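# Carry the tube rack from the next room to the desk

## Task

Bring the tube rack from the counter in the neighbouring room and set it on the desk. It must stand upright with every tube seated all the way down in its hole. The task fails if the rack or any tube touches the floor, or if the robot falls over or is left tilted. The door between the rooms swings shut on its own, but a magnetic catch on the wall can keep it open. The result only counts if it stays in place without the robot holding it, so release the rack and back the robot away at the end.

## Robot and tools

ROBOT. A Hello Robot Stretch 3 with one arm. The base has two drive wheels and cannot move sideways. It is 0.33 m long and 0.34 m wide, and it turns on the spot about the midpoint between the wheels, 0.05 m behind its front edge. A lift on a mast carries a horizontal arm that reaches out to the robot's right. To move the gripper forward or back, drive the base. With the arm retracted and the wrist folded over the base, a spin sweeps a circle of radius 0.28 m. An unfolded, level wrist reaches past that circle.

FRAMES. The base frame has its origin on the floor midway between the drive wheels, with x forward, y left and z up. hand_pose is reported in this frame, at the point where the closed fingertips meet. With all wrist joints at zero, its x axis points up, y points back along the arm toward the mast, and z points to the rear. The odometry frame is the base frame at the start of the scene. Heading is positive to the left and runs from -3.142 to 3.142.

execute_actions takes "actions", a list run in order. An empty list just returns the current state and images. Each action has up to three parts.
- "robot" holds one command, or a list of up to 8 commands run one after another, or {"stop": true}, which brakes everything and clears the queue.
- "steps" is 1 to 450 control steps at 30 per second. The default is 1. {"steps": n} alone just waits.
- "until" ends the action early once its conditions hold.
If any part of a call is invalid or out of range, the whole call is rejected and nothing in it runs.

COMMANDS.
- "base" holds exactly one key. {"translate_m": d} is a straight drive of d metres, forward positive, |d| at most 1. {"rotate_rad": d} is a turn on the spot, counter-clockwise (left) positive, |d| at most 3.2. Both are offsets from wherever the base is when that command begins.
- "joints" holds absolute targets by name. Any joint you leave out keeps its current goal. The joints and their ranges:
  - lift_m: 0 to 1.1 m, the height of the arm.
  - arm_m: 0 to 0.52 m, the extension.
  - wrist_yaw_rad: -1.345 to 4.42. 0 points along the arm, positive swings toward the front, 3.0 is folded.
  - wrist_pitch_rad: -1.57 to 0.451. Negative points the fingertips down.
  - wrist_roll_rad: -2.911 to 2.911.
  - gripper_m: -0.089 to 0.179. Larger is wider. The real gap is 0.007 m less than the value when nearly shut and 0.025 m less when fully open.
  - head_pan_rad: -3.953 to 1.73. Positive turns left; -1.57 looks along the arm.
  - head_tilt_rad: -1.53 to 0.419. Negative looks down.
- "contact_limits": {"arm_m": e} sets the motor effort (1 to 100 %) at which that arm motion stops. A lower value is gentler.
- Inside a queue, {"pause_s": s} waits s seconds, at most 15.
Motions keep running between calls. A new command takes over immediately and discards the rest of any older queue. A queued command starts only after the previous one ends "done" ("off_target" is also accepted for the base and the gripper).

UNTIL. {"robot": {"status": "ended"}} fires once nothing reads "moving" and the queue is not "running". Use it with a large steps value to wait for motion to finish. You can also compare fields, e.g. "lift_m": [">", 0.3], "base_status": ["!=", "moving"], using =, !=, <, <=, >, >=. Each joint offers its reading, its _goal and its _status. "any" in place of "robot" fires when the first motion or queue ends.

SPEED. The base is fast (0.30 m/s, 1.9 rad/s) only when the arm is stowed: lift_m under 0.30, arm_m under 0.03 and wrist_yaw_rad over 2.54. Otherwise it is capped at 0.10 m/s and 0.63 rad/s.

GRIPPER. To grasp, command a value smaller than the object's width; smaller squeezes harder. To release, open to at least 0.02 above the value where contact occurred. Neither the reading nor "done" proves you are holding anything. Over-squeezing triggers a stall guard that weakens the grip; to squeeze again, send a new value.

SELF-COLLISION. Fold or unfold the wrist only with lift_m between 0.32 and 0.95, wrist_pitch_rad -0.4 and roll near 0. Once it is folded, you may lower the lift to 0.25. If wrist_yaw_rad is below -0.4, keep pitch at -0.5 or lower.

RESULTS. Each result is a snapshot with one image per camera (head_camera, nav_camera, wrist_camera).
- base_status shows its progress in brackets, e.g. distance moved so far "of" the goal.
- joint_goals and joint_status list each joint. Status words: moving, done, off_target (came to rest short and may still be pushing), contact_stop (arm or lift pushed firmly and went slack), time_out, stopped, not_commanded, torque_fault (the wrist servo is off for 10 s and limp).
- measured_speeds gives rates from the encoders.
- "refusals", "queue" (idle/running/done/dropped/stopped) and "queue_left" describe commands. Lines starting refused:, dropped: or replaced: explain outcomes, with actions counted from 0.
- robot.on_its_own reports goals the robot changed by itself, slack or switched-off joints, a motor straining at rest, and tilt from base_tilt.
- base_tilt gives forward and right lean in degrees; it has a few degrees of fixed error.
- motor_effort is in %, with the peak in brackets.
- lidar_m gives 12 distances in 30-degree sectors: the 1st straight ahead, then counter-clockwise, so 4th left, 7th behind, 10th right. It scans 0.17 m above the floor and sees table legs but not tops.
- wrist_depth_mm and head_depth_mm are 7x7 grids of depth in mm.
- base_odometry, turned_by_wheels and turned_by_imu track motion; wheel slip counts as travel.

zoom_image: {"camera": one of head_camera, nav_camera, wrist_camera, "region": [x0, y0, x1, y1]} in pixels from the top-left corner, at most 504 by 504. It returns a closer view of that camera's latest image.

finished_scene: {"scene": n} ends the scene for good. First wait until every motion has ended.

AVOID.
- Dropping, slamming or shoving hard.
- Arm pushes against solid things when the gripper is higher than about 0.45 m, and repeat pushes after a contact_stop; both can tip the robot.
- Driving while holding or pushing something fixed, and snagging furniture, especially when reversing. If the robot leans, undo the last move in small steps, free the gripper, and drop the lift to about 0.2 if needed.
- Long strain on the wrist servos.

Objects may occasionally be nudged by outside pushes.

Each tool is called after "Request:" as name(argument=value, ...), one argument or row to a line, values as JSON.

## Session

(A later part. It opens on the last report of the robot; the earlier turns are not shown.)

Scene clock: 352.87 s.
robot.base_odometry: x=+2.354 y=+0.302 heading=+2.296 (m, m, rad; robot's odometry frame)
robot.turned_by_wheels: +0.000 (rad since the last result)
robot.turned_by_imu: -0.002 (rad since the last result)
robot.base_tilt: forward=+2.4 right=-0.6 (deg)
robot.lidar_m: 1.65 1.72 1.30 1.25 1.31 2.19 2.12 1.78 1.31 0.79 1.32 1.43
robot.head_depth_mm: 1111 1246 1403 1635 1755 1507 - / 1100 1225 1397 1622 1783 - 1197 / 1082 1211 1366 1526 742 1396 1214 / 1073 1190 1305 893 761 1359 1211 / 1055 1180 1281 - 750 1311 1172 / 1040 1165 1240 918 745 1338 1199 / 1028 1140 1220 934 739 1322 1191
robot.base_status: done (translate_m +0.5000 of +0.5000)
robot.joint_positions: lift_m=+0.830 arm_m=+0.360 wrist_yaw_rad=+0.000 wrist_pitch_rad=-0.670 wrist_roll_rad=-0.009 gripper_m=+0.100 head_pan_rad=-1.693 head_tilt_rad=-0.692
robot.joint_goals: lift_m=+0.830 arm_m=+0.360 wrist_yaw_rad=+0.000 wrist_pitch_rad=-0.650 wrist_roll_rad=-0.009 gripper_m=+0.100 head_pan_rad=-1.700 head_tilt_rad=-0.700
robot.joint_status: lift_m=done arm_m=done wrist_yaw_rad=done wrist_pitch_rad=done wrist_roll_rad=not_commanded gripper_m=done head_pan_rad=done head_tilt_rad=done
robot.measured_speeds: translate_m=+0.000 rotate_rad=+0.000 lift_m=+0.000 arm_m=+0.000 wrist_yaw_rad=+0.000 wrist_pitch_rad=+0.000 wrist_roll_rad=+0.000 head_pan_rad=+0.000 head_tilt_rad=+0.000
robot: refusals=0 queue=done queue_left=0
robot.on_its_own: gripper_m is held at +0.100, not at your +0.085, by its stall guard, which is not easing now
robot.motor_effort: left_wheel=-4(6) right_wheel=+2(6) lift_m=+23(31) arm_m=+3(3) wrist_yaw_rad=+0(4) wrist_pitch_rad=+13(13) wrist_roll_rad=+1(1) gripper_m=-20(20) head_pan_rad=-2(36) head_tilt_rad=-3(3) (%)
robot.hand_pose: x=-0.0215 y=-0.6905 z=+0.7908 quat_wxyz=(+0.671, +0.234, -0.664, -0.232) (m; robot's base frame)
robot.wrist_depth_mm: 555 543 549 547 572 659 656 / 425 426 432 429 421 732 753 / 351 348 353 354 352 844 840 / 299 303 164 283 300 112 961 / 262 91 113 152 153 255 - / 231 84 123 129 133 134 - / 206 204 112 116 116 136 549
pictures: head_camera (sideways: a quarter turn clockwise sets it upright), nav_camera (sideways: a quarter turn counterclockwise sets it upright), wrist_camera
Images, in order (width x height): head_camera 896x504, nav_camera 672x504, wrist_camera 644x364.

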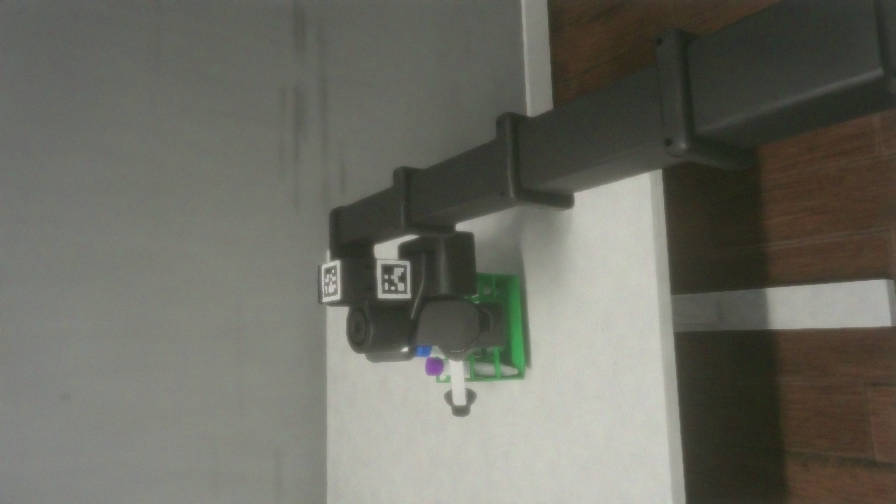

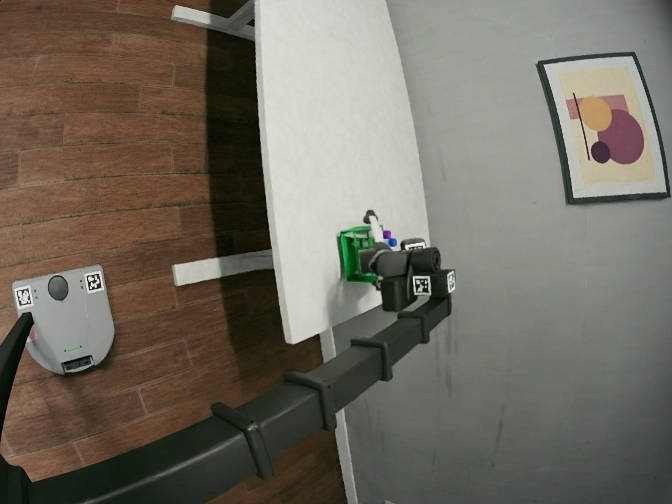

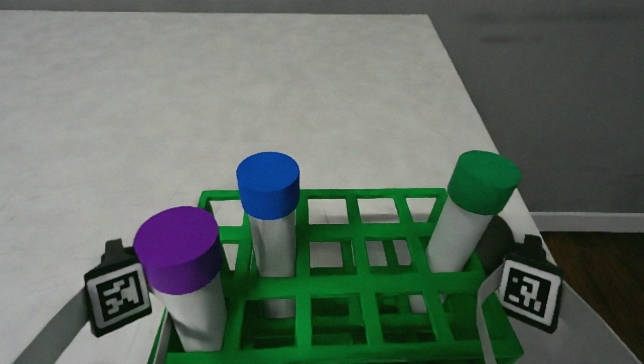

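Request:
execute_actions(
  actions=[
    {"robot":[{"base":{"translate_m":0.3},"joints":{"arm_m":0.40}},{"joints":{"lift_m":0.805}}],"steps":450,"until":{"robot":{"status":"ended"}}},
  ],
)

Scene clock: 360.33 s.
robot.base_odometry: x=+2.155 y=+0.527 heading=+2.296 (m, m, rad; robot's odometry frame)
robot.turned_by_wheels: +0.000 (rad since the last result)
robot.turned_by_imu: -0.002 (rad since the last result)
robot.base_tilt: forward=+2.3 right=-0.6 (deg)
robot.lidar_m: 1.35 1.41 1.29 1.25 1.30 1.78 2.42 1.78 0.86 1.27 1.22 1.19
robot.head_depth_mm: 1119 1251 1426 1037 778 1472 - / 1102 1237 1341 984 795 - - / 1090 1219 1297 1011 - 1373 1197 / 1081 1192 1310 882 760 1385 1209 / 1060 1176 1287 848 749 1375 1194 / 1050 1167 1245 912 747 1338 1196 / 1033 1152 1226 931 740 1330 1186
robot.base_status: done (translate_m +0.3000 of +0.3000)
robot.joint_positions: lift_m=+0.805 arm_m=+0.400 wrist_yaw_rad=+0.000 wrist_pitch_rad=-0.641 wrist_roll_rad=-0.015 gripper_m=+0.100 head_pan_rad=-1.693 head_tilt_rad=-0.692
robot.joint_goals: lift_m=+0.805 arm_m=+0.400 wrist_yaw_rad=+0.000 wrist_pitch_rad=-0.650 wrist_roll_rad=-0.015 gripper_m=+0.100 head_pan_rad=-1.700 head_tilt_rad=-0.700
robot.joint_status: lift_m=done arm_m=done wrist_yaw_rad=done wrist_pitch_rad=done wrist_roll_rad=not_commanded gripper_m=done head_pan_rad=done head_tilt_rad=done
robot.measured_speeds: translate_m=+0.000 rotate_rad=+0.000 lift_m=+0.000 arm_m=+0.000 wrist_yaw_rad=+0.000 wrist_pitch_rad=+0.000 wrist_roll_rad=+0.000 head_pan_rad=+0.000 head_tilt_rad=+0.000
robot: refusals=0 queue=done queue_left=0
robot.on_its_own: gripper_m is held at +0.100, not at your +0.085, by its stall guard, which is not easing now
robot.motor_effort: left_wheel=-4(5) right_wheel=+2(6) lift_m=+18(22) arm_m=+3(6) wrist_yaw_rad=+0(1) wrist_pitch_rad=-5(12) wrist_roll_rad=+4(5) gripper_m=-20(21) head_pan_rad=-3(3) head_tilt_rad=-3(3) (%)
robot.hand_pose: x=-0.0215 y=-0.7357 z=+0.7716 quat_wxyz=(+0.676, +0.225, -0.666, -0.221) (m; robot's base frame)
robot.wrist_depth_mm: 534 533 531 541 544 539 540 / 408 406 415 409 411 409 408 / 332 331 332 333 331 335 336 / 279 278 161 262 281 108 281 / 240 159 113 146 151 121 243 / 212 81 123 131 132 131 213 / 189 185 110 148 117 128 188
pictures: head_camera (sideways: a quarter turn clockwise sets it upright), nav_camera (sideways: a quarter turn counterclockwise sets it upright), wrist_camera
Images, in order (width x height): head_camera 896x504, nav_camera 672x504, wrist_camera 644x364.

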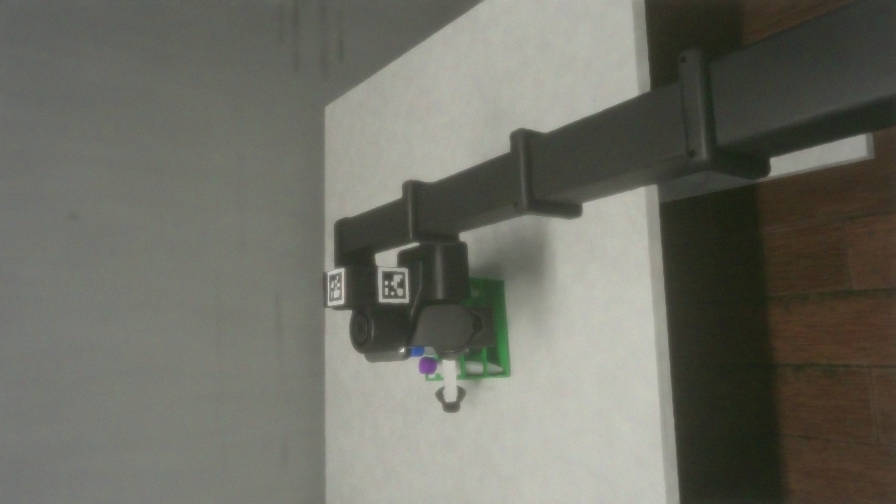

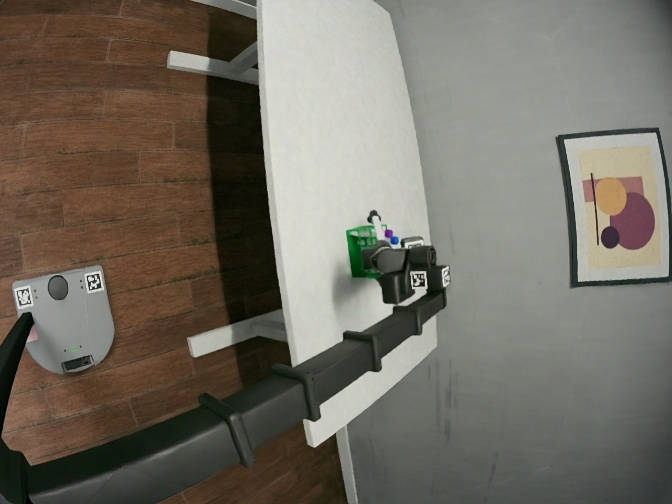

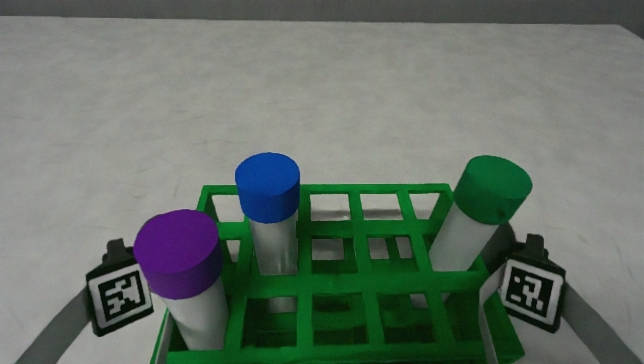

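Already in contact. Release, raise, retract, inspect.

Request:
execute_actions(
  actions=[
    {"robot":[{"joints":{"lift_m":0.81}},{"joints":{"gripper_m":0.179}},{"pause_s":0.4},{"joints":{"lift_m":0.83}},{"joints":{"arm_m":0.2}},{"joints":{"arm_m":0.08,"wrist_pitch_rad":-0.05}},{"joints":{"lift_m":0.75}}],"steps":450,"until":{"robot":{"status":"ended"}}},
  ],
)

Request:
zoom_image(
  camera="wrist_camera",
  region=[200,60,450,260],
)

Scene clock: 372.07 s.
robot.base_odometry: x=+2.155 y=+0.527 heading=+2.296 (m, m, rad; robot's odometry frame)
robot.turned_by_wheels: +0.000 (rad since the last result)
robot.turned_by_imu: -0.003 (rad since the last result)
robot.base_tilt: forward=+2.4 right=-0.4 (deg)
robot.lidar_m: 1.35 1.41 1.30 1.25 1.30 1.78 2.42 1.78 0.86 1.27 1.23 1.20
robot.head_depth_mm: 1119 1252 1425 1033 779 1452 1251 / 1108 1235 1341 982 775 1452 - / 1081 1218 1307 977 762 1004 - / 1077 1201 1276 967 756 - - / 1063 1181 1270 852 772 - 1183 / 1045 1168 1241 912 749 1334 1191 / 1037 1150 1232 931 739 1333 1190
robot.base_status: done (translate_m +0.3000 of +0.3000)
robot.joint_positions: lift_m=+0.750 arm_m=+0.080 wrist_yaw_rad=+0.000 wrist_pitch_rad=-0.073 wrist_roll_rad=-0.010 gripper_m=+0.179 head_pan_rad=-1.693 head_tilt_rad=-0.692
robot.joint_goals: lift_m=+0.750 arm_m=+0.080 wrist_yaw_rad=+0.000 wrist_pitch_rad=-0.050 wrist_roll_rad=-0.010 gripper_m=+0.179 head_pan_rad=-1.700 head_tilt_rad=-0.700
robot.joint_status: lift_m=done arm_m=done wrist_yaw_rad=done wrist_pitch_rad=done wrist_roll_rad=not_commanded gripper_m=done head_pan_rad=done head_tilt_rad=done
robot.measured_speeds: translate_m=+0.000 rotate_rad=+0.000 lift_m=+0.000 arm_m=+0.000 wrist_yaw_rad=+0.000 wrist_pitch_rad=+0.000 wrist_roll_rad=+0.000 head_pan_rad=+0.000 head_tilt_rad=+0.000
robot: refusals=0 queue=done queue_left=0
robot.motor_effort: left_wheel=-4(4) right_wheel=+2(2) lift_m=+22(32) arm_m=-2(1) wrist_yaw_rad=+0(0) wrist_pitch_rad=+14(15) wrist_roll_rad=+2(4) gripper_m=+0(84) head_pan_rad=-3(3) head_tilt_rad=-2(4) (%)
robot.hand_pose: x=-0.0214 y=-0.4791 z=+0.8462 quat_wxyz=(+0.711, +0.026, -0.703, -0.026) (m; robot's base frame)
robot.wrist_depth_mm: 914 904 928 896 898 897 892 / 960 933 934 933 914 921 927 / - 959 969 - 936 932 957 / 942 939 944 802 921 957 971 / 545 544 534 418 542 552 583 / 406 379 381 381 381 380 388 / 283 293 294 294 291 294 280
pictures: head_camera (sideways: a quarter turn clockwise sets it upright), nav_camera (sideways: a quarter turn counterclockwise sets it upright), wrist_camera
Images, in order (width x height): head_camera 896x504, nav_camera 672x504, wrist_camera 644x364.

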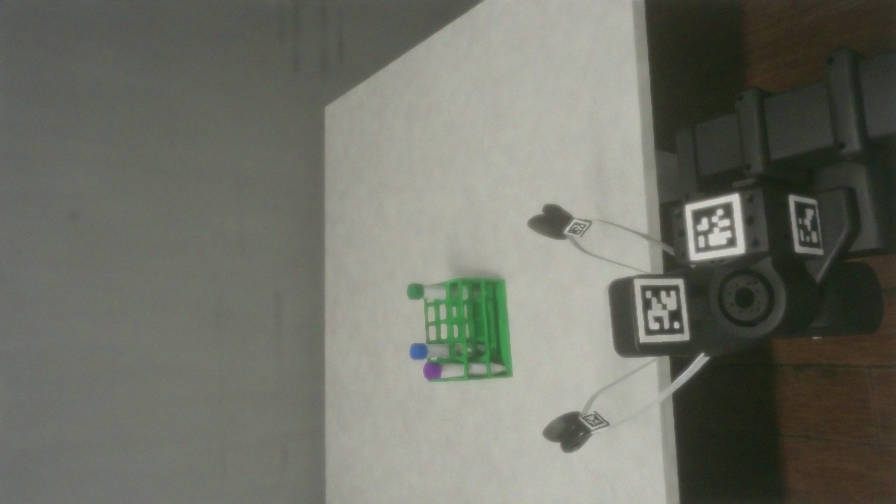

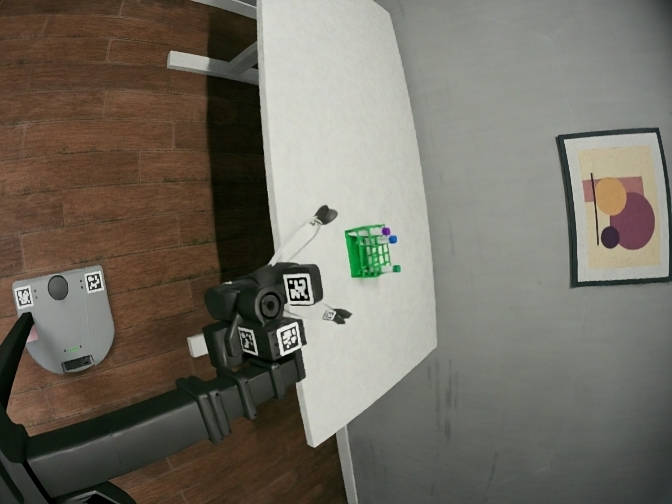

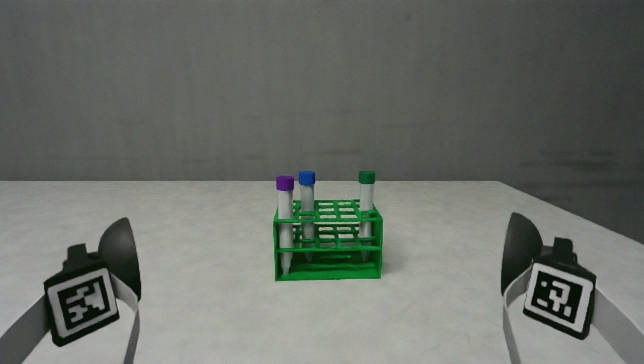

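Region (200, 60, 450, 260) of wrist_camera's 644x364 image, scaled by 2.016; it fills the top 403 rows of this view, and the rest is white.

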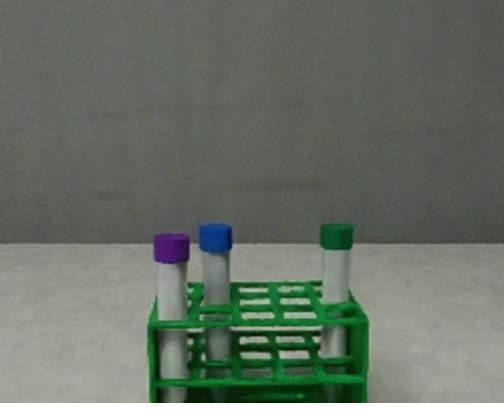

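Request:
execute_actions(
  actions=[
    {"robot":[{"joints":{"arm_m":0.0,"wrist_pitch_rad":0.0}},{"joints":{"lift_m":0.70}}],"steps":450,"until":{"robot":{"status":"ended"}}},
  ],
)

Request:
zoom_image(
  camera="wrist_camera",
  region=[250,130,410,270],
)

Scene clock: 378.00 s.
robot.base_odometry: x=+2.155 y=+0.527 heading=+2.296 (m, m, rad; robot's odometry frame)
robot.turned_by_wheels: +0.000 (rad since the last result)
robot.turned_by_imu: -0.002 (rad since the last result)
robot.base_tilt: forward=+2.7 right=-0.5 (deg)
robot.lidar_m: 1.35 1.40 1.30 1.25 1.30 1.78 2.41 1.78 0.86 1.27 1.22 1.19
robot.head_depth_mm: 1116 1250 1422 1025 781 1454 1238 / 1095 1236 1342 981 769 1395 1232 / 1086 1208 1302 979 763 1357 1219 / 1072 1197 1280 965 757 1382 1223 / 1063 1186 1268 846 754 1380 - / 1045 1159 1250 907 744 1335 1197 / 1032 1150 1232 933 742 1325 1186
robot.base_status: done (translate_m +0.3000 of +0.3000)
robot.joint_positions: lift_m=+0.700 arm_m=+0.000 wrist_yaw_rad=+0.000 wrist_pitch_rad=-0.023 wrist_roll_rad=-0.010 gripper_m=+0.179 head_pan_rad=-1.693 head_tilt_rad=-0.692
robot.joint_goals: lift_m=+0.700 arm_m=+0.000 wrist_yaw_rad=+0.000 wrist_pitch_rad=+0.000 wrist_roll_rad=-0.010 gripper_m=+0.179 head_pan_rad=-1.700 head_tilt_rad=-0.700
robot.joint_status: lift_m=done arm_m=done wrist_yaw_rad=done wrist_pitch_rad=done wrist_roll_rad=not_commanded gripper_m=done head_pan_rad=done head_tilt_rad=done
robot.measured_speeds: translate_m=+0.000 rotate_rad=+0.000 lift_m=+0.000 arm_m=+0.000 wrist_yaw_rad=+0.000 wrist_pitch_rad=+0.000 wrist_roll_rad=+0.000 head_pan_rad=+0.000 head_tilt_rad=+0.000
robot: refusals=0 queue=done queue_left=0
robot.motor_effort: left_wheel=-4(3) right_wheel=+2(2) lift_m=+22(21) arm_m=-2(3) wrist_yaw_rad=+0(0) wrist_pitch_rad=+14(15) wrist_roll_rad=+2(2) gripper_m=-1(1) head_pan_rad=-3(3) head_tilt_rad=-3(2) (%)
robot.hand_pose: x=-0.0214 y=-0.4009 z=+0.8090 quat_wxyz=(+0.711, +0.008, -0.703, -0.008) (m; robot's base frame)
robot.wrist_depth_mm: - - 998 994 - 988 980 / - - - - - - - / - - - - - - - / 955 945 927 483 929 - - / 487 486 478 460 472 503 467 / 352 322 323 323 323 321 329 / 245 246 245 245 243 242 234
pictures: head_camera (sideways: a quarter turn clockwise sets it upright), nav_camera (sideways: a quarter turn counterclockwise sets it upright), wrist_camera
Images, in order (width x height): head_camera 896x504, nav_camera 672x504, wrist_camera 644x364.

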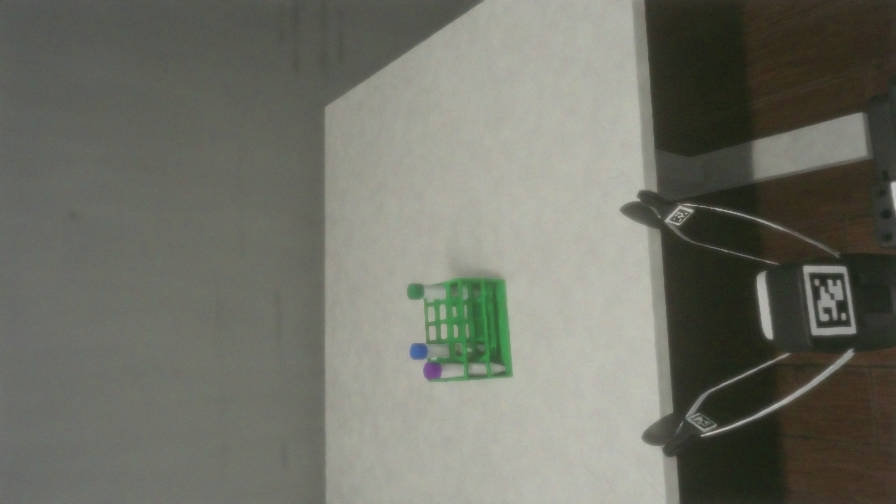

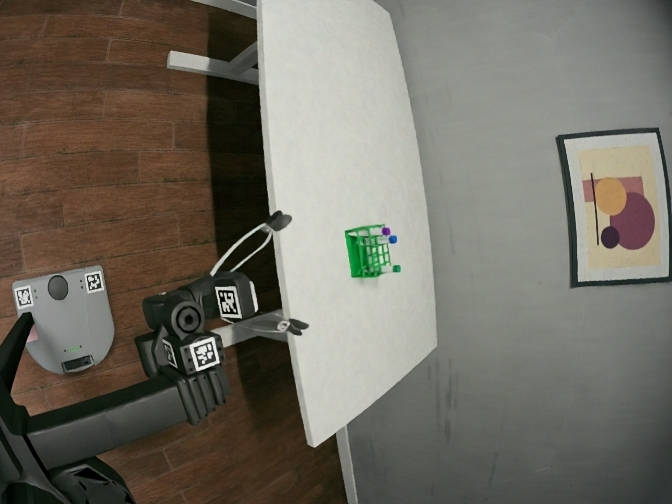

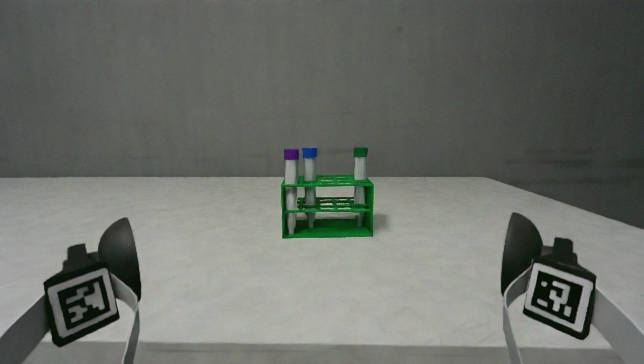

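Region (250, 130, 410, 270) of wrist_camera's 644x364 image, scaled by 3.150; it fills the top 441 rows of this view, and the rest is white.

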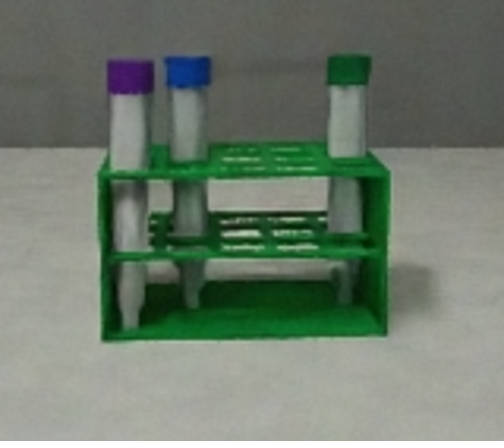

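Request:
finished_scene(
  scene=2,
)

The scene is finished: the task was done.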